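# Move three cart bottles into the fridge and close it

## Task

Move all three bottles from the cart into the refrigerator so each one stands upright there, then close the refrigerator door fully. The task fails if a glass bottle drops any real distance, if the door is opened or closed with a slam, or if the robot topples or finishes leaning. At the end the gripper must have released everything and the robot must be backed away; anything that stays in place only because the robot holds it does not count.

## Robot and tools

Robot: a Hello Robot Stretch 4 with one arm. It has an omni-wheel base, a vertical mast carrying a lift, a telescoping arm that reaches straight forward from the lift, a three-joint wrist (yaw, pitch, roll) and a two-finger gripper. It stands about 1.6 m tall; the base rim lies within 0.23 m of the base origin. A brief outside push may occasionally nudge a loose object.

Frames: the base frame sits on the floor below the base centre, x ahead, y to the left, z up. hand_pose is reported in this frame and marks the point between the fingers, 0.015 m back from the tips; with all wrist joints at 0 its axes equal the base axes. The printed value may be slightly off. The odometry frame is where the base frame was when the scene began; base_odometry counts wheel rotation only, so slip shows up as motion, and heading runs -3.142 to 3.142, left positive.

execute_actions: argument actions, a list holding one action or nothing (empty just reports state and pictures). Optional cameras: a list of head_camera, head_left_camera, head_right_camera, wrist_camera or all; omitted/null means all, [] means none. An action holds base, joints, or both, plus optional pace and contact_limits; alternatively it is only {"end_of_arm": "enable_torque"}, which re-powers any wrist or gripper motor that cut out.
- base: a single relative command from the current base position, one of translate_m (metres, forward positive, -2 to 2), strafe_m (metres sideways, left positive, -2 to 2), rotate_rad (radians in place, counter-clockwise seen from above positive, -3.2 to 3.2). These are offsets, not poses.
- joints: absolute targets keyed by name: lift_m 0 to 1.2 m; arm_m 0 to 0.55 m extension; wrist_yaw_rad -1.134 to 4.276 (0 straight ahead, positive turns left, 3.14 tucked back, over 3.4 may hit the arm); wrist_pitch_rad -1.117 to 4.259 (0 level, 1.57 pointing down); wrist_roll_rad -1.117 to 4.259 (0 keeps fingers at equal height, positive rotates clockwise as seen from behind); gripper_m 0 to 0.08 m finger gap. Done tolerances: ±0.004 lift and arm, ±0.02 yaw and roll, ±0.05 pitch, ±0.002 gripper. Out-of-range joint targets are clipped and flagged; any other bad value or unknown key rejects the whole call.
- pace: slow, default, fast or max. Base speed tops at 0.1/0.3/0.4/0.6 m/s and 1/2/3/4 rad/s respectively, further reduced when the lift is above 0.2 m (down to 0.3 m/s and 1 rad/s at 1.2 m).
- contact_limits: only arm_m, 0 (gentlest) to 0.75 (firmest), default 0.5.
All motions in an action start at once. A joint or base omitted from an action may still be driving toward an earlier target without the status saying so. If a result reports a stop, remaining calls in that reply are skipped.

wait: seconds, 0 to 10; commands nothing and returns the same report. zoom_image: camera and region [x0, y0, x1, y1] in pixels of that camera's latest full picture, origin top-left, at most 504 by 504. read_manual: only licence texts. finished_scene: scene, the current scene's number; ends it irreversibly once the last command has been held, and reports success.

Cameras: head_camera (420x560) looks forward and down from the mast top; turn the base to aim it. head_left_camera and head_right_camera are fisheyes (420x672) aimed more steeply down, showing base and arm. wrist_camera (616x392) looks along the fingers, tips near the bottom.

Result lines: base_status and joint_status give each motion's outcome: done; off_target (resting short, maybe still pushing); contact_stop_at_<key> (hit something, target dropped, that part may go slack, so a loaded lift can sag or the base roll); limit_stop_at_<name>, including limit_stop_at_tilt (leaning past 6 degrees, lift/arm/wheels go slack) and limit_stop_at_own_body (self-collision, likely when pitched up below -0.2 with roll below -0.4 or above 4); torque_fault (wrist or gripper motor limp until enable_torque). on_its_own lists uncommanded things; there "held at" is the held target, not the position. lidar_m: 12 distances in 30-degree sectors counter-clockwise from straight ahead (4th left, 7th behind, 10th right); "-" means nothing seen or closer than 0.25 m; glass and thin legs may be missed. wrist_depth_mm: a 7x7 grid of depths, 100 to 2000 mm, clear objects skipped. turned_by_wheels versus turned_by_imu differing over ~0.1 rad suggests a bump or slip. base_tilt in degrees (forward, right positive) carries a fixed bias up to ~1.5. motor_effort in percent, positive toward larger joint values, bracket value is the action's noisy peak; for wheel_0..2 positive turns the base right.

Gripping: command a gap smaller than the object; the gripper then stops just past contact until you open wider than the object. After grasping, off_target usually means something is held. Gripper effort staying beyond about 50 from 0 cuts the motor and may drop the item. A level gripper holding more than about 2.7 kg faults the wrist.

Cautions: to unfold at the start send lift_m 0.4 with wrist_yaw_rad 0. Never drive or rotate carrying over 1 kg with arm_m above 0.2, especially at fast or max; heavy or high pushes and pulls can tip the robot. Lower glass bottles gently rather than releasing them in the air, move the fridge door with low contact limits and slow pace so it never swings hard, and avoid pressing the gripper into things with base or arm moves. Release, retract and back away before ending.

Each tool is called after "Emit:" in YAML: its name, and indented under it one key for each argument.

## Session

Emit:
execute_actions:
  actions: []

Scene clock: 0.00 s.
base_odometry: x=+0.000 y=+0.000 heading=+0.000 (m, m, rad; odometry frame)
turned_by_wheels: +0.000 (rad since the last result)
turned_by_imu: +0.000 (rad since the last result)
base_tilt: forward=-0.1 right=+0.1 (deg)
lidar_m: 2.07 1.22 2.29 1.77 0.70 0.68 0.79 1.42 1.42 1.62 1.06 1.23
base_status: not commanded
joint_positions: lift_m=+0.273 arm_m=-0.001 wrist_yaw_rad=+3.190 wrist_pitch_rad=-0.011 wrist_roll_rad=+0.014 gripper_m=+0.040
joint_status: not commanded
motor_effort: lift_m=+20 arm_m=-1 wrist_yaw_rad=+1 wrist_pitch_rad=-7 wrist_roll_rad=-2 gripper_m=+0 wheel_0=+0 wheel_1=-1 wheel_2=+1 (%)
hand_pose: x=-0.0466 y=+0.0769 z=+0.4539 quat_wxyz=(-0.024, +0.005, +0.007, +1.000) (m; base frame)
wrist_depth_mm: - 128 132 1098 1008 946 891 / - 109 132 1430 1537 1336 1229 / - 116 136 - 1708 1430 1229 / 136 134 224 - 1756 1430 1255 / 228 1499 1808 - 1708 1430 1255 / 225 1397 1308 1464 1537 1397 1229 / 224 - 134 1060 103 1098 1078
pictures: head_camera, head_left_camera, head_right_camera, wrist_camera
Images, in order (width x height): head_camera 420x560, head_left_camera 420x672, head_right_camera 420x672, wrist_camera 616x392.

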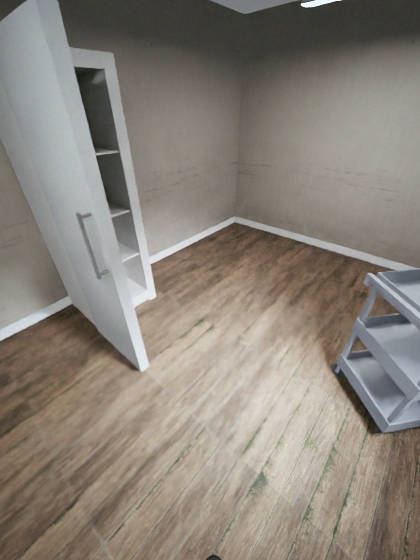

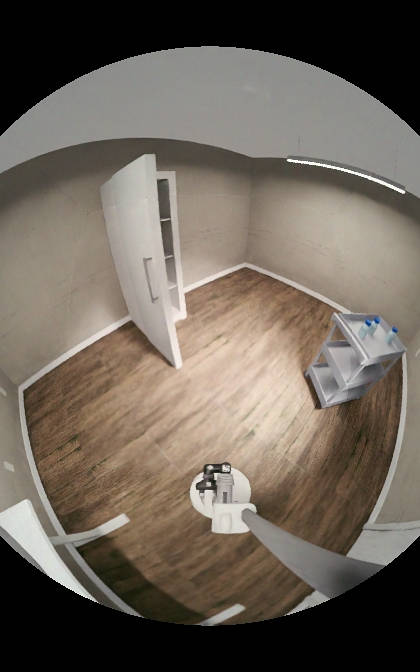

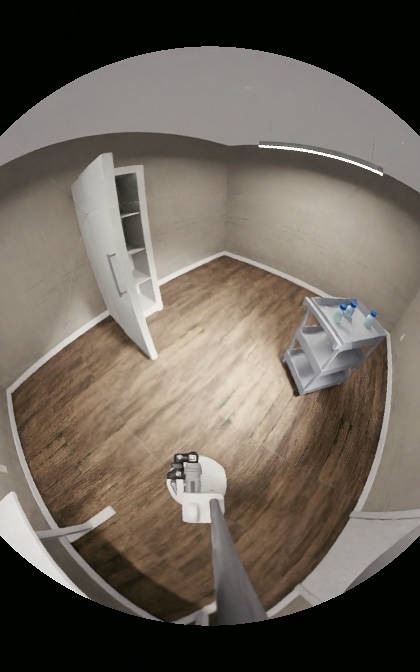

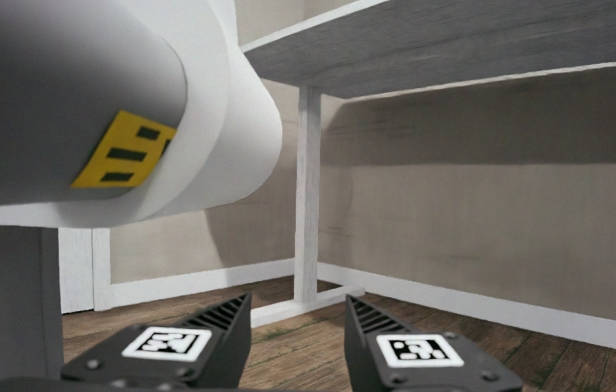

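Emit:
execute_actions:
  actions:
    - {"base":{"rotate_rad":-0.7},"joints":{"lift_m":0.85,"wrist_yaw_rad":0,"gripper_m":0.08}}
  cameras: ["head_camera","wrist_camera","head_left_camera"]

Scene clock: 14.37 s.
base_odometry: x=+0.000 y=+0.000 heading=-0.700 (m, m, rad; odometry frame)
turned_by_wheels: -0.700 (rad since the last result)
turned_by_imu: -0.711 (rad since the last result)
base_tilt: forward=-0.2 right=+0.2 (deg)
lidar_m: 1.07 3.16 1.22 2.27 2.04 0.71 0.67 0.74 1.06 1.40 1.51 1.17
base_status: done
joint_positions: lift_m=+0.850 arm_m=-0.001 wrist_yaw_rad=+0.000 wrist_pitch_rad=-0.011 wrist_roll_rad=+0.014 gripper_m=+0.080
joint_status: all done
motor_effort: lift_m=+23(24) arm_m=-1(1) wrist_yaw_rad=+1(7) wrist_pitch_rad=-6(6) wrist_roll_rad=-2(1) gripper_m=+3(0) wheel_0=+2(6) wheel_1=+1(3) wheel_2=+3(6) (%)
hand_pose: x=+0.3827 y=-0.0874 z=+1.0303 quat_wxyz=(+1.000, +0.007, -0.005, +0.000) (m; base frame)
wrist_depth_mm: - - - - - - - / - - - - - - - / - - - - - - - / - - - - - - - / - - - 1308 1308 - - / - - - - 842 - - / - - - 1255 153 - -
pictures: head_camera, head_left_camera, wrist_camera
Images, in order (width x height): head_camera 420x560, head_left_camera 420x672, wrist_camera 616x392.

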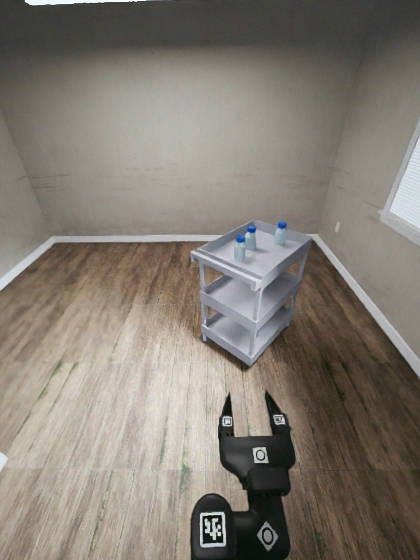

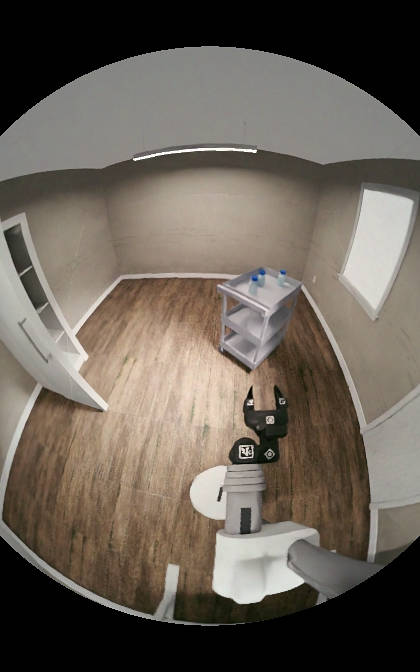

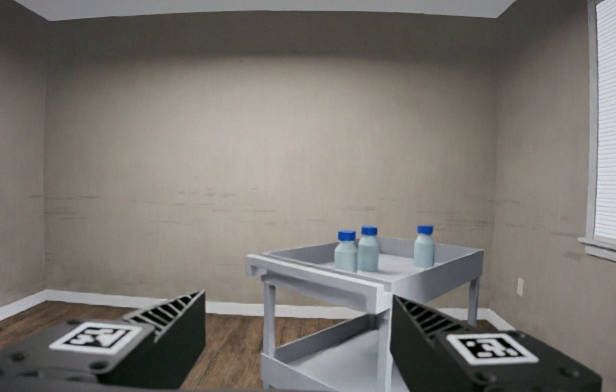

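Emit:
execute_actions:
  actions:
    - {"base":{"strafe_m":0.6}}
  cameras: []

Emit:
execute_actions:
  actions:
    - {"base":{"translate_m":1.4}}
  cameras: []

Emit:
execute_actions:
  actions:
    - {"base":{"rotate_rad":-1.571},"joints":{"lift_m":0.75}}
  cameras: ["head_camera","wrist_camera"]

Scene clock: 31.10 s.
base_odometry: x=+0.386 y=+0.459 heading=-0.699 (m, m, rad; odometry frame)
turned_by_wheels: +0.000 (rad since the last result)
turned_by_imu: +0.004 (rad since the last result)
base_tilt: forward=+0.1 right=+0.3 (deg)
lidar_m: 3.29 0.74 0.72 1.68 1.81 1.50 0.68 0.71 1.03 2.00 2.16 1.34
base_status: done
joint_positions: lift_m=+0.850 arm_m=-0.001 wrist_yaw_rad=+0.000 wrist_pitch_rad=-0.011 wrist_roll_rad=+0.014 gripper_m=+0.080
joint_status: not commanded
motor_effort: lift_m=+23(23) arm_m=-1(1) wrist_yaw_rad=+0(0) wrist_pitch_rad=-7(6) wrist_roll_rad=-2(2) gripper_m=+4(2) wheel_0=+1(9) wheel_1=+0(6) wheel_2=+0(0) (%)
hand_pose: x=+0.3827 y=-0.0874 z=+1.0303 quat_wxyz=(+1.000, +0.007, -0.005, +0.000) (m; base frame)
wrist_depth_mm: - - - - - - - / - - - - - - - / - - - - - - - / - - - - - - - / - - - - - 1537 1336 / - - - - - 1537 1537 / - - - - 153 - -
pictures: none
No camera images: the call's "cameras" was empty. Leave "cameras" out to get every camera's image.

Scene clock: 37.27 s.
base_odometry: x=+1.458 y=-0.442 heading=-0.699 (m, m, rad; odometry frame)
turned_by_wheels: +0.000 (rad since the last result)
turned_by_imu: -0.003 (rad since the last result)
base_tilt: forward=+0.1 right=+0.1 (deg)
lidar_m: 1.87 1.99 1.70 1.10 1.10 0.91 2.46 2.23 0.68 0.51 0.77 1.94
base_status: done
joint_positions: lift_m=+0.850 arm_m=-0.001 wrist_yaw_rad=+0.000 wrist_pitch_rad=-0.011 wrist_roll_rad=+0.014 gripper_m=+0.080
joint_status: not commanded
motor_effort: lift_m=+23(23) arm_m=-1(1) wrist_yaw_rad=+1(2) wrist_pitch_rad=-7(6) wrist_roll_rad=-2(2) gripper_m=+3(4) wheel_0=+1(5) wheel_1=+0(7) wheel_2=+0(10) (%)
hand_pose: x=+0.3827 y=-0.0874 z=+1.0303 quat_wxyz=(+1.000, +0.007, -0.005, +0.000) (m; base frame)
wrist_depth_mm: 1618 1618 1618 1618 1537 1537 1537 / 1661 1618 1618 1618 1576 1618 1537 / 1618 1618 1618 1618 1576 1618 1576 / 1661 1661 1661 1618 1576 1576 1537 / 1708 1661 1618 1618 1618 1576 1576 / 1708 1661 1618 1618 1618 1618 1618 / - - 1661 1661 153 - -
pictures: none
No camera images: the call's "cameras" was empty. Leave "cameras" out to get every camera's image.

Scene clock: 39.33 s.
base_odometry: x=+1.458 y=-0.442 heading=-2.270 (m, m, rad; odometry frame)
turned_by_wheels: -1.571 (rad since the last result)
turned_by_imu: -1.599 (rad since the last result)
base_tilt: forward=-0.1 right=+0.2 (deg)
lidar_m: 0.49 0.75 1.93 1.88 1.95 1.69 1.11 1.09 0.93 2.11 2.17 0.72
base_status: done
joint_positions: lift_m=+0.750 arm_m=-0.001 wrist_yaw_rad=+0.000 wrist_pitch_rad=-0.011 wrist_roll_rad=+0.014 gripper_m=+0.080
joint_status: all done
motor_effort: lift_m=+16(23) arm_m=-1(1) wrist_yaw_rad=+1(0) wrist_pitch_rad=-7(7) wrist_roll_rad=-1(1) gripper_m=+3(2) wheel_0=+2(6) wheel_1=+0(8) wheel_2=+1(8) (%)
hand_pose: x=+0.3827 y=-0.0874 z=+0.9308 quat_wxyz=(+1.000, +0.007, -0.005, +0.000) (m; base frame)
wrist_depth_mm: 1808 1808 1808 1808 1756 1756 1756 / 1808 1808 1808 1808 1808 1808 1756 / 1863 1863 1808 1808 1808 1808 1708 / 1863 1863 1808 1808 1808 1808 1756 / 759 820 640 866 750 1756 1808 / 741 410 373 394 439 1808 1808 / - - 297 466 153 - -
pictures: head_camera, wrist_camera
Images, in order (width x height): head_camera 420x560, wrist_camera 616x392.

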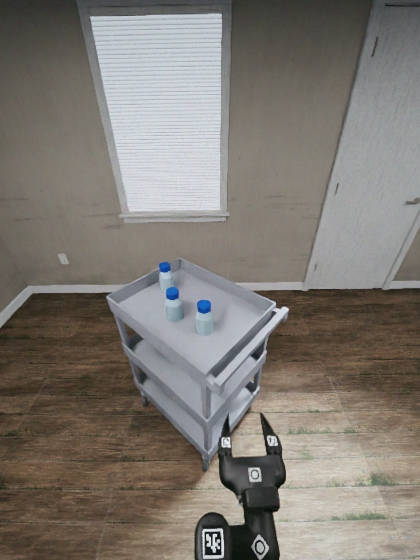

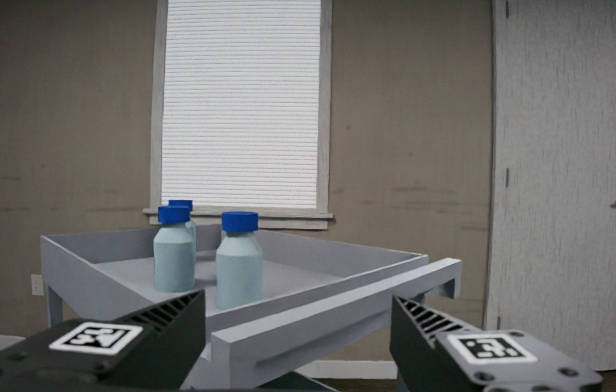

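Emit:
execute_actions:
  actions:
    - {"base":{"strafe_m":0.105},"joints":{"arm_m":0.25,"wrist_pitch_rad":0.3,"lift_m":0.77}}
  cameras: ["head_camera","wrist_camera"]

Scene clock: 52.43 s.
base_odometry: x=+1.538 y=-0.510 heading=-2.270 (m, m, rad; odometry frame)
turned_by_wheels: +0.000 (rad since the last result)
turned_by_imu: +0.001 (rad since the last result)
base_tilt: forward=-0.1 right=+0.2 (deg)
lidar_m: 0.62 0.92 1.84 1.76 1.86 1.71 1.22 1.12 1.00 2.21 2.31 0.66
base_status: done
joint_positions: lift_m=+0.770 arm_m=+0.249 wrist_yaw_rad=+0.000 wrist_pitch_rad=+0.303 wrist_roll_rad=+0.013 gripper_m=+0.080
joint_status: all done
motor_effort: lift_m=+21(24) arm_m=+6(18) wrist_yaw_rad=+1(41) wrist_pitch_rad=-8(16) wrist_roll_rad=-1(1) gripper_m=+1(1) wheel_0=+0(9) wheel_1=-1(8) wheel_2=-2(8) (%)
hand_pose: x=+0.6228 y=-0.0874 z=+0.8847 quat_wxyz=(+0.989, +0.007, +0.151, -0.001) (m; base frame)
wrist_depth_mm: 1464 1464 1464 1464 1430 1397 1397 / 1537 1499 1537 1499 1499 1499 1464 / 597 668 449 349 647 1537 1576 / 427 521 455 355 549 508 445 / 418 289 384 366 394 315 272 / 1397 213 289 303 279 234 210 / - - 172 247 153 - -
pictures: head_camera, wrist_camera
Images, in order (width x height): head_camera 420x560, wrist_camera 616x392.

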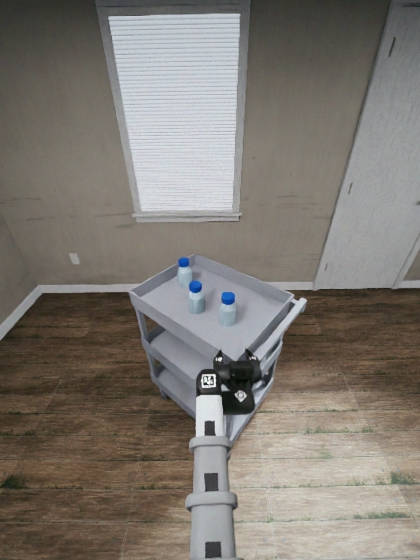

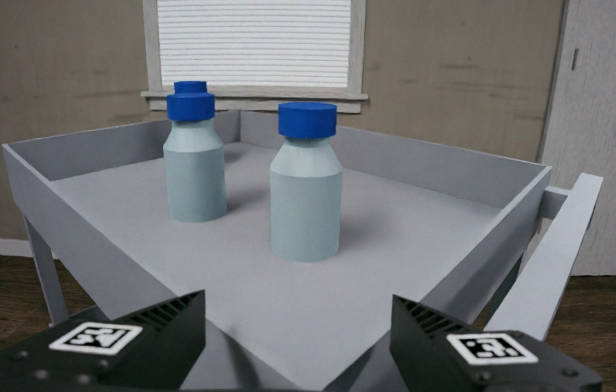

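Emit:
execute_actions:
  actions:
    - {"joints":{"lift_m":0.80}}
  cameras: []

Emit:
execute_actions:
  actions:
    - {"joints":{"arm_m":0.40}}
  cameras: []

Emit:
execute_actions:
  actions:
    - {"joints":{"arm_m":0.46,"lift_m":0.77},"pace":"slow"}
  cameras: ["head_camera","wrist_camera"]

Scene clock: 62.37 s.
base_odometry: x=+1.538 y=-0.510 heading=-2.270 (m, m, rad; odometry frame)
turned_by_wheels: +0.000 (rad since the last result)
turned_by_imu: +0.001 (rad since the last result)
base_tilt: forward=+0.0 right=+0.3 (deg)
lidar_m: 0.59 0.93 1.81 1.78 1.84 1.70 1.17 1.13 1.01 2.20 2.31 0.64
base_status: not commanded
joint_positions: lift_m=+0.800 arm_m=+0.249 wrist_yaw_rad=+0.000 wrist_pitch_rad=+0.303 wrist_roll_rad=+0.013 gripper_m=+0.080
joint_status: all done
motor_effort: lift_m=+23(24) arm_m=+6(6) wrist_yaw_rad=+1(2) wrist_pitch_rad=-8(7) wrist_roll_rad=-1(1) gripper_m=+1(2) wheel_0=+0(0) wheel_1=-1(1) wheel_2=-1(2) (%)
hand_pose: x=+0.6228 y=-0.0874 z=+0.9145 quat_wxyz=(+0.989, +0.007, +0.151, -0.001) (m; base frame)
wrist_depth_mm: 1499 1464 1464 1430 1464 1430 1430 / 1537 1499 1499 1537 1537 1537 1464 / 1618 732 809 778 1576 1576 1537 / 559 603 459 362 591 530 1618 / 413 436 445 373 455 427 353 / 621 255 334 351 338 278 264 / - - 243 291 153 - -
pictures: none
No camera images: the call's "cameras" was empty. Leave "cameras" out to get every camera's image.

Scene clock: 63.87 s.
base_odometry: x=+1.538 y=-0.510 heading=-2.270 (m, m, rad; odometry frame)
turned_by_wheels: +0.000 (rad since the last result)
turned_by_imu: +0.000 (rad since the last result)
base_tilt: forward=+0.1 right=+0.1 (deg)
lidar_m: 0.56 0.95 1.84 1.75 1.88 1.69 1.15 1.12 1.00 2.24 2.33 0.62
base_status: not commanded
joint_positions: lift_m=+0.800 arm_m=+0.399 wrist_yaw_rad=+0.000 wrist_pitch_rad=+0.303 wrist_roll_rad=+0.013 gripper_m=+0.080
joint_status: all done
motor_effort: lift_m=+23(23) arm_m=+6(9) wrist_yaw_rad=+0(1) wrist_pitch_rad=-7(7) wrist_roll_rad=-1(1) gripper_m=+0(2) wheel_0=+0(0) wheel_1=-1(1) wheel_2=-2(2) (%)
hand_pose: x=+0.7728 y=-0.0874 z=+0.9145 quat_wxyz=(+0.989, +0.007, +0.151, -0.001) (m; base frame)
wrist_depth_mm: 1366 1336 1336 1336 1308 1308 1308 / 1430 1397 1366 1366 1366 1366 1336 / 1499 484 1430 1430 1430 1397 1430 / 504 296 574 216 508 1464 1499 / 430 301 439 217 455 415 377 / 334 307 324 216 338 351 349 / - - 273 228 153 - -
pictures: none
No camera images: the call's "cameras" was empty. Leave "cameras" out to get every camera's image.

Scene clock: 65.70 s.
base_odometry: x=+1.538 y=-0.510 heading=-2.270 (m, m, rad; odometry frame)
turned_by_wheels: +0.000 (rad since the last result)
turned_by_imu: +0.000 (rad since the last result)
base_tilt: forward=-0.1 right=+0.3 (deg)
lidar_m: 0.58 0.94 1.81 1.76 1.85 1.72 1.17 1.13 1.00 2.22 2.32 0.61
base_status: not commanded
joint_positions: lift_m=+0.770 arm_m=+0.459 wrist_yaw_rad=+0.000 wrist_pitch_rad=+0.303 wrist_roll_rad=+0.013 gripper_m=+0.080
joint_status: all done
motor_effort: lift_m=+16(22) arm_m=+6(9) wrist_yaw_rad=+2(1) wrist_pitch_rad=-7(7) wrist_roll_rad=-1(1) gripper_m=+2(1) wheel_0=+0(0) wheel_1=-1(1) wheel_2=-2(1) (%)
hand_pose: x=+0.8328 y=-0.0874 z=+0.8851 quat_wxyz=(+0.989, +0.007, +0.151, -0.001) (m; base frame)
wrist_depth_mm: 1281 1281 1281 1255 1255 1255 1255 / 1336 1336 1308 1336 1336 1308 1308 / 445 413 627 1336 1366 1366 1366 / 442 243 496 138 430 392 1397 / 332 238 366 143 394 373 340 / 276 237 159 150 162 304 301 / - - 163 150 153 - -
pictures: head_camera, wrist_camera
Images, in order (width x height): head_camera 420x560, wrist_camera 616x392.

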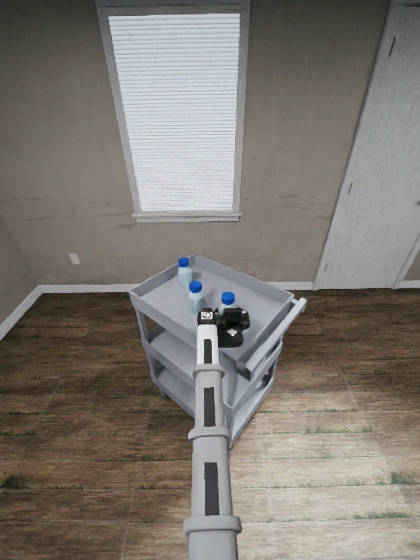

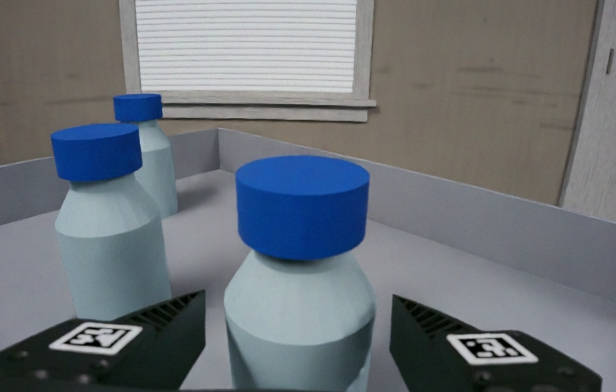

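Emit:
execute_actions:
  actions:
    - {"joints":{"arm_m":0.505,"lift_m":0.745},"pace":"slow"}
  cameras: ["wrist_camera"]

Emit:
execute_actions:
  actions:
    - {"joints":{"gripper_m":0.03}}
  cameras: []

Emit:
execute_actions:
  actions:
    - {"joints":{"lift_m":0.86}}
  cameras: []

Emit:
execute_actions:
  actions:
    - {"joints":{"arm_m":0}}
  cameras: []

Emit:
execute_actions:
  actions:
    - {"base":{"rotate_rad":3.11},"pace":"slow"}
  cameras: []

Emit:
execute_actions:
  actions:
    - {"base":{"strafe_m":0.6}}
  cameras: ["head_camera","wrist_camera"]

Scene clock: 82.70 s.
base_odometry: x=+1.538 y=-0.510 heading=-2.270 (m, m, rad; odometry frame)
turned_by_wheels: +0.000 (rad since the last result)
turned_by_imu: +0.001 (rad since the last result)
base_tilt: forward=+0.1 right=+0.3 (deg)
lidar_m: 0.57 0.94 1.82 1.76 1.85 1.68 1.19 1.13 1.01 2.21 2.32 0.63
base_status: not commanded
joint_positions: lift_m=+0.745 arm_m=+0.504 wrist_yaw_rad=+0.000 wrist_pitch_rad=+0.303 wrist_roll_rad=+0.013 gripper_m=+0.080
joint_status: all done
motor_effort: lift_m=+16(15) arm_m=+6(6) wrist_yaw_rad=+2(1) wrist_pitch_rad=-7(7) wrist_roll_rad=-1(1) gripper_m=+2(1) wheel_0=+0(0) wheel_1=-1(1) wheel_2=-2(2) (%)
hand_pose: x=+0.8778 y=-0.0874 z=+0.8601 quat_wxyz=(+0.989, +0.007, +0.151, -0.001) (m; base frame)
wrist_depth_mm: 1255 1255 1229 1229 1205 1205 1229 / 1281 1255 1281 1255 1281 1281 1255 / 173 377 569 122 1308 1336 1308 / 179 387 430 - 377 340 310 / 180 218 315 - 332 327 306 / 188 196 108 101 118 265 263 / - - 107 - 108 - -
pictures: wrist_camera
Images, in order (width x height): wrist_camera 616x392.

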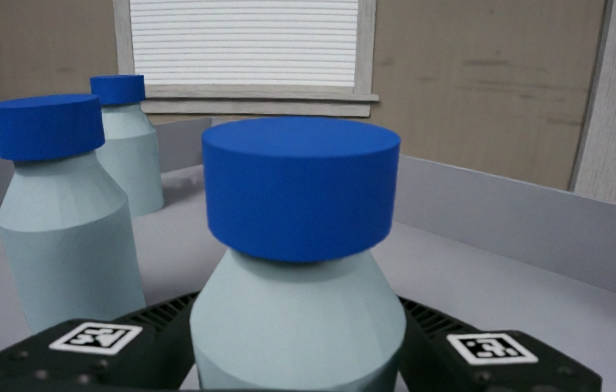

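Scene clock: 83.60 s.
base_odometry: x=+1.538 y=-0.510 heading=-2.270 (m, m, rad; odometry frame)
turned_by_wheels: +0.000 (rad since the last result)
turned_by_imu: +0.000 (rad since the last result)
base_tilt: forward=-0.2 right=+0.2 (deg)
lidar_m: 0.59 0.91 1.82 1.77 1.86 1.70 1.20 1.13 1.02 2.22 2.28 0.61
base_status: not commanded
joint_positions: lift_m=+0.745 arm_m=+0.504 wrist_yaw_rad=+0.000 wrist_pitch_rad=+0.303 wrist_roll_rad=+0.013 gripper_m=+0.069
joint_status: gripper_m off_target (ended at +0.069, target +0.030)
on_its_own: gripper_m is held at +0.064, not at your +0.030, by its contact guard: the fingers met something
motor_effort: lift_m=+16(16) arm_m=+6(6) wrist_yaw_rad=+1(2) wrist_pitch_rad=-7(7) wrist_roll_rad=-1(1) gripper_m=-37(32) wheel_0=+0(0) wheel_1=-1(1) wheel_2=-2(2) (%)
hand_pose: x=+0.8778 y=-0.0875 z=+0.8601 quat_wxyz=(+0.989, +0.007, +0.151, -0.001) (m; base frame)
wrist_depth_mm: 1229 1229 1229 1229 1205 1182 1205 / 1281 1281 1281 1281 1255 1281 1255 / 173 377 569 122 1336 1336 1336 / 179 389 462 - 379 340 309 / 180 219 300 - 334 327 306 / 190 202 107 101 121 264 262 / - - 106 - 104 - -
pictures: none
No camera images: the call's "cameras" was empty. Leave "cameras" out to get every camera's image.

Scene clock: 85.13 s.
base_odometry: x=+1.538 y=-0.510 heading=-2.270 (m, m, rad; odometry frame)
turned_by_wheels: +0.000 (rad since the last result)
turned_by_imu: +0.000 (rad since the last result)
base_tilt: forward=+0.1 right=+0.2 (deg)
lidar_m: 0.59 0.95 1.83 1.77 1.87 1.71 1.17 1.14 0.99 2.22 2.31 0.63
base_status: not commanded
joint_positions: lift_m=+0.860 arm_m=+0.504 wrist_yaw_rad=+0.000 wrist_pitch_rad=+0.305 wrist_roll_rad=+0.013 gripper_m=+0.069
joint_status: all done
on_its_own: gripper_m is held at +0.064, not at your +0.030, by its contact guard: the fingers met something
motor_effort: lift_m=+25(24) arm_m=+7(6) wrist_yaw_rad=+2(1) wrist_pitch_rad=-13(14) wrist_roll_rad=-2(1) gripper_m=-36(36) wheel_0=+0(0) wheel_1=-1(1) wheel_2=-2(2) (%)
hand_pose: x=+0.8777 y=-0.0875 z=+0.9740 quat_wxyz=(+0.988, +0.007, +0.152, -0.001) (m; base frame)
wrist_depth_mm: 1255 1229 1229 1229 1229 1205 1205 / 1308 1308 1281 1255 1281 1255 1255 / 1366 1366 1308 122 1336 1336 1308 / 1464 492 597 - 1430 1366 1397 / 459 418 504 - 960 1464 1430 / 213 219 107 101 121 366 1537 / - - 106 - 104 - -
pictures: none
No camera images: the call's "cameras" was empty. Leave "cameras" out to get every camera's image.

Scene clock: 87.67 s.
base_odometry: x=+1.538 y=-0.510 heading=-2.270 (m, m, rad; odometry frame)
turned_by_wheels: +0.000 (rad since the last result)
turned_by_imu: +0.001 (rad since the last result)
base_tilt: forward=+0.0 right=+0.1 (deg)
lidar_m: 0.37 0.92 1.83 1.75 1.87 1.69 1.16 1.10 1.02 2.21 2.29 0.38
base_status: not commanded
joint_positions: lift_m=+0.860 arm_m=+0.001 wrist_yaw_rad=+0.000 wrist_pitch_rad=+0.305 wrist_roll_rad=+0.013 gripper_m=+0.069
joint_status: all done
on_its_own: gripper_m is held at +0.064, not at your +0.030, by its contact guard: the fingers met something
motor_effort: lift_m=+25(24) arm_m=-6(8) wrist_yaw_rad=+1(2) wrist_pitch_rad=-13(14) wrist_roll_rad=-1(1) gripper_m=-36(37) wheel_0=+0(0) wheel_1=-1(1) wheel_2=-2(2) (%)
hand_pose: x=+0.3748 y=-0.0875 z=+0.9740 quat_wxyz=(+0.988, +0.007, +0.152, -0.001) (m; base frame)
wrist_depth_mm: 1708 1708 1708 1661 1661 1618 1618 / 1756 1756 1756 1708 1756 1661 1661 / 1863 1808 946 122 1808 1808 1756 / - 732 778 - 759 1863 1863 / - - 539 - 462 - - / 1618 931 107 101 121 1661 1661 / - - 106 - 104 - -
pictures: none
No camera images: the call's "cameras" was empty. Leave "cameras" out to get every camera's image.

Scene clock: 92.07 s.
base_odometry: x=+1.538 y=-0.510 heading=+0.839 (m, m, rad; odometry frame)
turned_by_wheels: +3.110 (rad since the last result)
turned_by_imu: +3.167 (rad since the last result)
base_tilt: forward=+0.0 right=+0.2 (deg)
lidar_m: 0.36 1.13 1.02 2.22 2.31 0.64 0.59 0.91 1.86 1.77 1.84 0.37
base_status: done
joint_positions: lift_m=+0.860 arm_m=+0.001 wrist_yaw_rad=+0.000 wrist_pitch_rad=+0.305 wrist_roll_rad=+0.013 gripper_m=+0.069
joint_status: not commanded
on_its_own: gripper_m is held at +0.064, not at your +0.030, by its contact guard: the fingers met something
motor_effort: lift_m=+24(25) arm_m=-6(6) wrist_yaw_rad=+1(1) wrist_pitch_rad=-12(13) wrist_roll_rad=-1(1) gripper_m=-38(38) wheel_0=-3(4) wheel_1=-1(5) wheel_2=-2(6) (%)
hand_pose: x=+0.3749 y=-0.0874 z=+0.9740 quat_wxyz=(+0.988, +0.007, +0.152, -0.001) (m; base frame)
wrist_depth_mm: 1160 820 1255 1255 1255 1255 1255 / 1205 842 1308 1308 1308 1336 1281 / 1182 917 1255 122 1366 1397 1336 / 1281 931 1205 - 1464 1430 1430 / 1118 1025 1229 - 1537 1537 1537 / 1281 1025 107 101 121 1618 1576 / - - 106 - 104 - -
pictures: none
No camera images: the call's "cameras" was empty. Leave "cameras" out to get every camera's image.

Scene clock: 95.40 s.
base_odometry: x=+1.092 y=-0.109 heading=+0.839 (m, m, rad; odometry frame)
turned_by_wheels: +0.000 (rad since the last result)
turned_by_imu: +0.003 (rad since the last result)
base_tilt: forward=+0.0 right=+0.1 (deg)
lidar_m: 0.37 0.54 2.38 1.61 1.65 2.17 0.91 0.73 2.47 2.35 2.36 0.39
base_status: done
joint_positions: lift_m=+0.860 arm_m=+0.001 wrist_yaw_rad=+0.000 wrist_pitch_rad=+0.305 wrist_roll_rad=+0.013 gripper_m=+0.069
joint_status: not commanded
on_its_own: gripper_m is held at +0.064, not at your +0.030, by its contact guard: the fingers met something
motor_effort: lift_m=+24(24) arm_m=-6(6) wrist_yaw_rad=+1(0) wrist_pitch_rad=-13(14) wrist_roll_rad=-1(1) gripper_m=-36(36) wheel_0=-1(9) wheel_1=-1(7) wheel_2=+0(3) (%)
hand_pose: x=+0.3749 y=-0.0874 z=+0.9741 quat_wxyz=(+0.988, +0.007, +0.152, -0.001) (m; base frame)
wrist_depth_mm: 539 768 1160 1160 991 1255 1229 / 530 788 1182 1182 976 1308 1308 / 539 798 946 122 1366 1366 1366 / 549 798 991 - 1464 1464 1464 / 549 809 1025 - 1499 1537 1537 / 544 707 107 101 121 1618 1618 / - - 106 - 104 - -
pictures: head_camera, wrist_camera
Images, in order (width x height): head_camera 420x560, wrist_camera 616x392.

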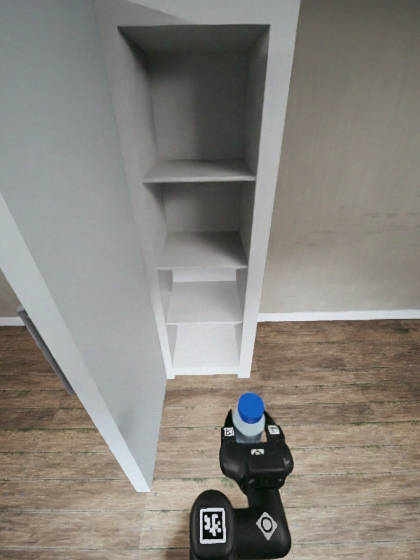

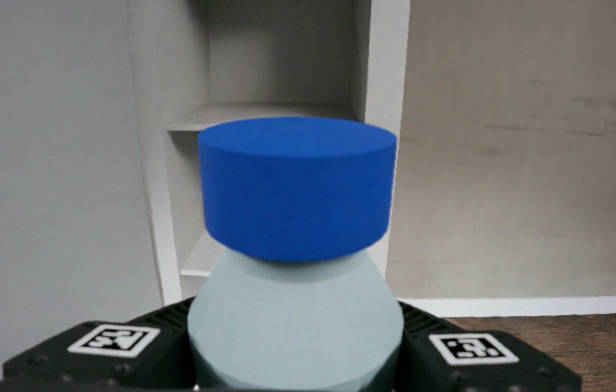

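Emit:
execute_actions:
  actions:
    - {"base":{"translate_m":0.5},"joints":{"lift_m":0.92}}
  cameras: ["head_camera","wrist_camera"]

Emit:
execute_actions:
  actions:
    - {"joints":{"arm_m":0.48},"contact_limits":{"arm_m":0.15}}
  cameras: []

Emit:
execute_actions:
  actions:
    - {"joints":{"lift_m":0.87},"pace":"slow"}
  cameras: ["head_camera","wrist_camera"]

Scene clock: 110.10 s.
base_odometry: x=+1.426 y=+0.263 heading=+0.839 (m, m, rad; odometry frame)
turned_by_wheels: +0.000 (rad since the last result)
turned_by_imu: +0.000 (rad since the last result)
base_tilt: forward=-0.1 right=+0.2 (deg)
lidar_m: 0.36 0.40 0.28 0.27 1.72 2.27 1.27 1.19 2.48 2.37 1.63 0.61
base_status: done
joint_positions: lift_m=+0.920 arm_m=+0.001 wrist_yaw_rad=+0.000 wrist_pitch_rad=+0.305 wrist_roll_rad=+0.013 gripper_m=+0.069
joint_status: all done
on_its_own: gripper_m is held at +0.064, not at your +0.030, by its contact guard: the fingers met something
motor_effort: lift_m=+25(26) arm_m=-6(6) wrist_yaw_rad=+0(0) wrist_pitch_rad=-14(13) wrist_roll_rad=-1(1) gripper_m=-38(37) wheel_0=+0(5) wheel_1=+1(8) wheel_2=+0(12) (%)
hand_pose: x=+0.3748 y=-0.0874 z=+1.0340 quat_wxyz=(+0.988, +0.007, +0.152, -0.001) (m; base frame)
wrist_depth_mm: 469 654 715 707 539 310 809 / 469 676 741 741 539 325 842 / 473 691 768 122 404 343 891 / 480 603 603 - 404 362 931 / 430 462 418 - 407 389 991 / 477 609 107 101 121 410 1060 / - - 106 - 104 - -
pictures: head_camera, wrist_camera
Images, in order (width x height): head_camera 420x560, wrist_camera 616x392.

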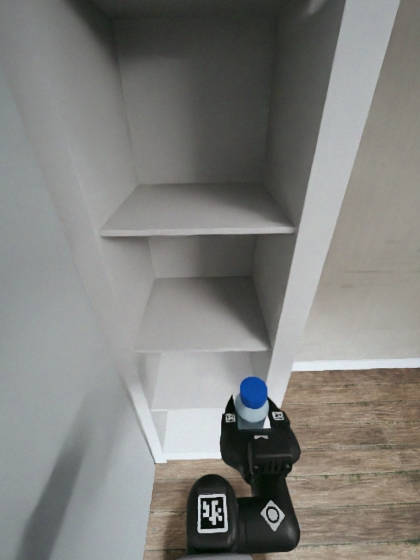

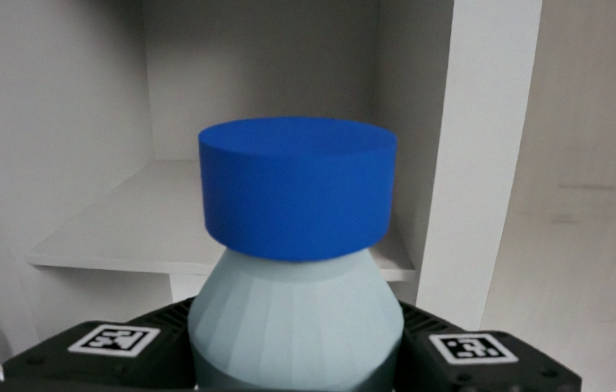

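Scene clock: 112.60 s.
base_odometry: x=+1.426 y=+0.263 heading=+0.839 (m, m, rad; odometry frame)
turned_by_wheels: +0.000 (rad since the last result)
turned_by_imu: +0.001 (rad since the last result)
base_tilt: forward=-0.2 right=+0.3 (deg)
lidar_m: 0.59 0.41 0.28 0.27 1.77 2.29 1.29 1.16 2.49 2.39 1.62 0.62
base_status: not commanded
joint_positions: lift_m=+0.920 arm_m=+0.479 wrist_yaw_rad=+0.000 wrist_pitch_rad=+0.305 wrist_roll_rad=+0.013 gripper_m=+0.069
joint_status: all done
on_its_own: gripper_m is held at +0.064, not at your +0.030, by its contact guard: the fingers met something
motor_effort: lift_m=+24(24) arm_m=+6(9) wrist_yaw_rad=+0(1) wrist_pitch_rad=-13(13) wrist_roll_rad=-2(1) gripper_m=-38(38) wheel_0=+0(0) wheel_1=+1(1) wheel_2=+0(0) (%)
contact_limits: arm_m 0.15
hand_pose: x=+0.8527 y=-0.0874 z=+1.0340 quat_wxyz=(+0.988, +0.007, +0.152, -0.001) (m; base frame)
wrist_depth_mm: 278 277 276 276 273 264 - / 291 290 290 289 286 265 194 / 307 306 298 122 297 266 195 / 324 324 322 - 319 265 194 / 345 343 336 - 336 260 192 / 327 334 107 101 121 240 188 / - - 106 - 104 - -
pictures: none
No camera images: the call's "cameras" was empty. Leave "cameras" out to get every camera's image.

Scene clock: 113.90 s.
base_odometry: x=+1.426 y=+0.263 heading=+0.839 (m, m, rad; odometry frame)
turned_by_wheels: +0.000 (rad since the last result)
turned_by_imu: +0.000 (rad since the last result)
base_tilt: forward=-0.1 right=+0.2 (deg)
lidar_m: 0.57 0.40 0.27 0.26 1.73 2.30 1.29 1.16 2.47 2.38 1.64 0.60
base_status: not commanded
joint_positions: lift_m=+0.870 arm_m=+0.479 wrist_yaw_rad=+0.000 wrist_pitch_rad=+0.305 wrist_roll_rad=+0.013 gripper_m=+0.069
joint_status: all done
on_its_own: gripper_m is held at +0.064, not at your +0.030, by its contact guard: the fingers met something
motor_effort: lift_m=+17(23) arm_m=+6(6) wrist_yaw_rad=-1(1) wrist_pitch_rad=-13(14) wrist_roll_rad=-1(1) gripper_m=-37(38) wheel_0=+0(0) wheel_1=+1(1) wheel_2=+0(0) (%)
hand_pose: x=+0.8527 y=-0.0874 z=+0.9846 quat_wxyz=(+0.988, +0.007, +0.152, -0.001) (m; base frame)
wrist_depth_mm: 278 277 277 276 274 264 - / 290 290 290 289 287 265 194 / 307 306 298 122 298 266 195 / 325 324 322 - 319 265 194 / 327 332 303 - 329 263 191 / 252 257 107 101 121 239 189 / - - 106 - 104 - -
pictures: head_camera, wrist_camera
Images, in order (width x height): head_camera 420x560, wrist_camera 616x392.

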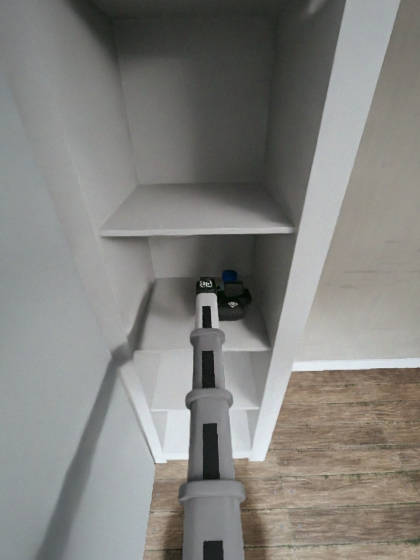

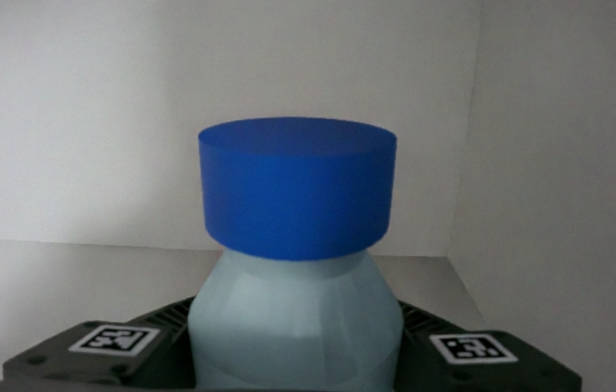

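Emit:
execute_actions:
  actions:
    - {"joints":{"arm_m":0.55}}
  cameras: []

Emit:
execute_actions:
  actions:
    - {"joints":{"lift_m":0.858},"pace":"slow"}
  cameras: []

Emit:
execute_actions:
  actions:
    - {"joints":{"gripper_m":0.08}}
  cameras: []

Emit:
execute_actions:
  actions:
    - {"base":{"translate_m":-0.5},"joints":{"arm_m":0}}
  cameras: ["wrist_camera"]

Emit:
execute_actions:
  actions:
    - {"base":{"strafe_m":-0.72}}
  cameras: []

Emit:
execute_actions:
  actions:
    - {"base":{"rotate_rad":-3.11},"joints":{"lift_m":0.8}}
  cameras: []

Emit:
execute_actions:
  actions:
    - {"base":{"translate_m":0.2},"joints":{"arm_m":0.25}}
  cameras: ["head_camera","wrist_camera"]

Scene clock: 125.07 s.
base_odometry: x=+1.426 y=+0.263 heading=+0.839 (m, m, rad; odometry frame)
turned_by_wheels: +0.000 (rad since the last result)
turned_by_imu: +0.001 (rad since the last result)
base_tilt: forward=+0.1 right=+0.1 (deg)
lidar_m: 0.58 0.40 0.29 0.27 1.75 2.31 1.26 1.18 2.46 2.39 1.62 0.61
base_status: not commanded
joint_positions: lift_m=+0.870 arm_m=+0.548 wrist_yaw_rad=+0.000 wrist_pitch_rad=+0.305 wrist_roll_rad=+0.013 gripper_m=+0.069
joint_status: all done
joint sent to its limit — the command would take arm_m past its upper limit, so that joint was sent only as far as its limit.
on_its_own: gripper_m is held at +0.064, not at your +0.030, by its contact guard: the fingers met something
motor_effort: lift_m=+17(17) arm_m=+6(7) wrist_yaw_rad=+1(0) wrist_pitch_rad=-15(14) wrist_roll_rad=-1(1) gripper_m=-38(36) wheel_0=+0(0) wheel_1=+1(1) wheel_2=+0(0) (%)
hand_pose: x=+0.9217 y=-0.0874 z=+0.9846 quat_wxyz=(+0.988, +0.007, +0.152, -0.001) (m; base frame)
wrist_depth_mm: 215 214 213 213 211 210 - / 224 224 224 223 222 220 195 / 236 236 230 122 230 231 196 / 251 250 248 - 246 242 195 / 267 264 259 - 259 252 194 / 252 257 107 101 121 242 190 / - - 106 - 104 - -
pictures: none
No camera images: the call's "cameras" was empty. Leave "cameras" out to get every camera's image.

Scene clock: 125.83 s.
base_odometry: x=+1.426 y=+0.263 heading=+0.839 (m, m, rad; odometry frame)
turned_by_wheels: +0.000 (rad since the last result)
turned_by_imu: +0.000 (rad since the last result)
base_tilt: forward=-0.1 right=+0.2 (deg)
lidar_m: 0.57 0.39 0.26 0.27 1.75 2.28 1.30 1.17 2.47 2.38 1.62 0.61
base_status: not commanded
joint_positions: lift_m=+0.859 arm_m=+0.548 wrist_yaw_rad=-0.001 wrist_pitch_rad=+0.294 wrist_roll_rad=+0.015 gripper_m=+0.069
joint_status: all done
on_its_own: gripper_m is held at +0.064, not at your +0.030, by its contact guard: the fingers met something
motor_effort: lift_m=+10(17) arm_m=+6(6) wrist_yaw_rad=+4(4) wrist_pitch_rad=+18(19) wrist_roll_rad=-6(6) gripper_m=-36(37) wheel_0=+0(0) wheel_1=+1(1) wheel_2=+0(0) (%)
hand_pose: x=+0.9223 y=-0.0876 z=+0.9754 quat_wxyz=(+0.989, +0.008, +0.146, -0.001) (m; base frame)
wrist_depth_mm: 216 215 214 214 213 211 - / 224 225 224 223 222 220 195 / 236 236 230 123 230 230 196 / 249 248 245 - 244 240 195 / 264 263 258 - 256 251 193 / 253 258 107 101 120 242 190 / - - 107 - 105 - -
pictures: none
No camera images: the call's "cameras" was empty. Leave "cameras" out to get every camera's image.

Scene clock: 126.67 s.
base_odometry: x=+1.426 y=+0.263 heading=+0.839 (m, m, rad; odometry frame)
turned_by_wheels: +0.000 (rad since the last result)
turned_by_imu: +0.000 (rad since the last result)
base_tilt: forward=-0.2 right=+0.0 (deg)
lidar_m: 0.58 0.38 0.28 0.26 1.78 2.27 1.28 1.17 2.49 2.38 1.60 0.59
base_status: not commanded
joint_positions: lift_m=+0.858 arm_m=+0.548 wrist_yaw_rad=+0.000 wrist_pitch_rad=+0.302 wrist_roll_rad=+0.014 gripper_m=+0.080
joint_status: all done
motor_effort: lift_m=+18(17) arm_m=+6(6) wrist_yaw_rad=+1(4) wrist_pitch_rad=-6(20) wrist_roll_rad=-3(6) gripper_m=+3(37) wheel_0=+0(1) wheel_1=+1(1) wheel_2=+0(1) (%)
hand_pose: x=+0.9219 y=-0.0874 z=+0.9731 quat_wxyz=(+0.989, +0.007, +0.151, -0.001) (m; base frame)
wrist_depth_mm: 215 214 213 213 212 211 - / 224 224 221 220 220 220 195 / 236 236 236 - 232 231 197 / 251 249 248 - 245 241 196 / 265 263 113 - 254 253 194 / 239 241 107 - 113 240 190 / - - 115 - 112 - -
pictures: none
No camera images: the call's "cameras" was empty. Leave "cameras" out to get every camera's image.

Scene clock: 129.83 s.
base_odometry: x=+1.092 y=-0.109 heading=+0.839 (m, m, rad; odometry frame)
turned_by_wheels: +0.000 (rad since the last result)
turned_by_imu: +0.002 (rad since the last result)
base_tilt: forward=+0.0 right=+0.2 (deg)
lidar_m: 1.06 0.53 2.38 1.62 1.64 2.15 0.91 0.73 2.46 2.37 2.34 1.72
base_status: done
joint_positions: lift_m=+0.858 arm_m=+0.001 wrist_yaw_rad=+0.000 wrist_pitch_rad=+0.303 wrist_roll_rad=+0.014 gripper_m=+0.080
joint_status: all done
motor_effort: lift_m=+17(18) arm_m=-6(7) wrist_yaw_rad=+2(1) wrist_pitch_rad=-7(7) wrist_roll_rad=-3(2) gripper_m=+3(1) wheel_0=-1(5) wheel_1=+1(5) wheel_2=+0(7) (%)
hand_pose: x=+0.3750 y=-0.0875 z=+0.9730 quat_wxyz=(+0.989, +0.007, +0.151, -0.001) (m; base frame)
wrist_depth_mm: 539 768 1160 1160 991 1255 1255 / 535 788 1182 1182 976 1308 1308 / 539 798 1078 1255 931 1366 1366 / 549 809 1308 1336 1430 1464 1430 / 554 798 1098 1118 1537 1537 1499 / 521 654 1366 1464 991 1618 1576 / - - 1182 1205 153 - -
pictures: wrist_camera
Images, in order (width x height): wrist_camera 616x392.

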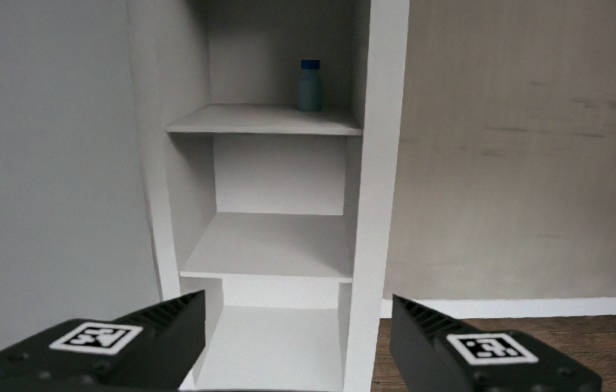

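Scene clock: 133.57 s.
base_odometry: x=+1.628 y=-0.590 heading=+0.839 (m, m, rad; odometry frame)
turned_by_wheels: +0.000 (rad since the last result)
turned_by_imu: -0.001 (rad since the last result)
base_tilt: forward=-0.1 right=+0.1 (deg)
lidar_m: 1.62 1.18 1.13 2.33 2.44 0.60 0.66 2.21 1.72 1.64 1.74 1.68
base_status: done
joint_positions: lift_m=+0.858 arm_m=+0.001 wrist_yaw_rad=+0.000 wrist_pitch_rad=+0.303 wrist_roll_rad=+0.014 gripper_m=+0.080
joint_status: not commanded
motor_effort: lift_m=+18(17) arm_m=-6(6) wrist_yaw_rad=+2(1) wrist_pitch_rad=-6(7) wrist_roll_rad=-3(3) gripper_m=+3(2) wheel_0=-2(9) wheel_1=+2(9) wheel_2=+1(1) (%)
hand_pose: x=+0.3750 y=-0.0874 z=+0.9730 quat_wxyz=(+0.989, +0.007, +0.151, -0.001) (m; base frame)
wrist_depth_mm: 768 1060 1281 1255 1255 1229 1255 / 820 1098 1336 1336 1308 1308 1281 / 854 1118 1397 1397 1397 1336 1366 / 1281 1118 1464 1464 1464 1430 1430 / 1042 1118 1537 1537 1499 1499 1499 / 1397 991 1618 1576 1576 1576 1576 / - - 1336 1397 153 - -
pictures: none
No camera images: the call's "cameras" was empty. Leave "cameras" out to get every camera's image.

Scene clock: 136.40 s.
base_odometry: x=+1.628 y=-0.590 heading=-2.271 (m, m, rad; odometry frame)
turned_by_wheels: -3.110 (rad since the last result)
turned_by_imu: -3.166 (rad since the last result)
base_tilt: forward=-0.1 right=+0.1 (deg)
lidar_m: 0.65 2.19 1.73 1.65 1.70 1.70 1.63 1.16 1.11 2.33 2.41 0.58
base_status: done
joint_positions: lift_m=+0.800 arm_m=+0.001 wrist_yaw_rad=+0.000 wrist_pitch_rad=+0.303 wrist_roll_rad=+0.014 gripper_m=+0.080
joint_status: all done
motor_effort: lift_m=+16(17) arm_m=-6(6) wrist_yaw_rad=+1(0) wrist_pitch_rad=-7(7) wrist_roll_rad=-3(2) gripper_m=+3(2) wheel_0=+1(7) wheel_1=+0(6) wheel_2=+0(6) (%)
hand_pose: x=+0.3750 y=-0.0874 z=+0.9151 quat_wxyz=(+0.989, +0.007, +0.151, -0.001) (m; base frame)
wrist_depth_mm: 1708 1661 1661 1661 1661 1618 1661 / 1808 1756 1756 1756 1756 1708 1708 / 1863 1863 891 842 904 1808 1808 / - - 634 508 640 496 1921 / - - 1078 991 424 384 - / 1537 1430 820 866 798 842 1537 / - - 723 707 153 - -
pictures: none
No camera images: the call's "cameras" was empty. Leave "cameras" out to get every camera's image.

Scene clock: 138.47 s.
base_odometry: x=+1.499 y=-0.743 heading=-2.271 (m, m, rad; odometry frame)
turned_by_wheels: +0.000 (rad since the last result)
turned_by_imu: +0.000 (rad since the last result)
base_tilt: forward=-0.1 right=+0.1 (deg)
lidar_m: 0.47 0.80 1.70 1.64 1.73 1.91 1.69 1.36 1.21 2.33 2.43 0.43
base_status: done
joint_positions: lift_m=+0.800 arm_m=+0.249 wrist_yaw_rad=+0.000 wrist_pitch_rad=+0.303 wrist_roll_rad=+0.014 gripper_m=+0.080
joint_status: all done
motor_effort: lift_m=+16(16) arm_m=+6(9) wrist_yaw_rad=+0(0) wrist_pitch_rad=-6(7) wrist_roll_rad=-3(3) gripper_m=+3(2) wheel_0=+0(6) wheel_1=+0(4) wheel_2=+0(7) (%)
hand_pose: x=+0.6229 y=-0.0874 z=+0.9151 quat_wxyz=(+0.989, +0.007, +0.151, -0.001) (m; base frame)
wrist_depth_mm: 1308 1255 1281 1281 1255 1255 1255 / 1366 1336 1336 1336 1308 1308 1308 / 1464 1464 1366 1336 1397 1397 1366 / 1499 480 452 245 539 484 1430 / 397 436 421 250 455 439 407 / 336 338 270 255 338 353 351 / - - 272 271 153 - -
pictures: head_camera, wrist_camera
Images, in order (width x height): head_camera 420x560, wrist_camera 616x392.

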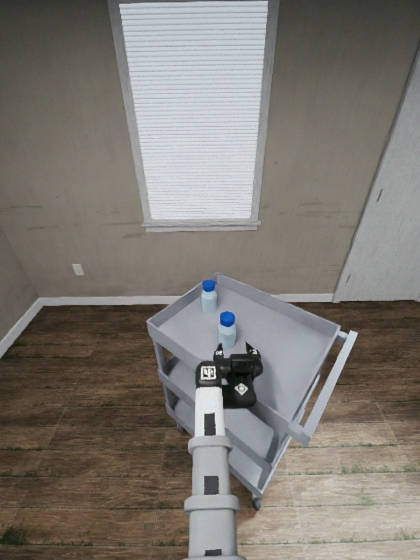

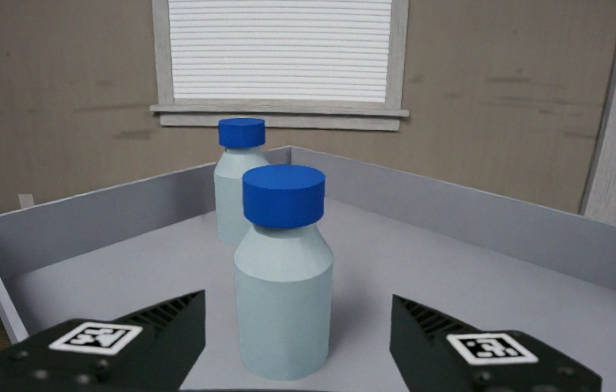

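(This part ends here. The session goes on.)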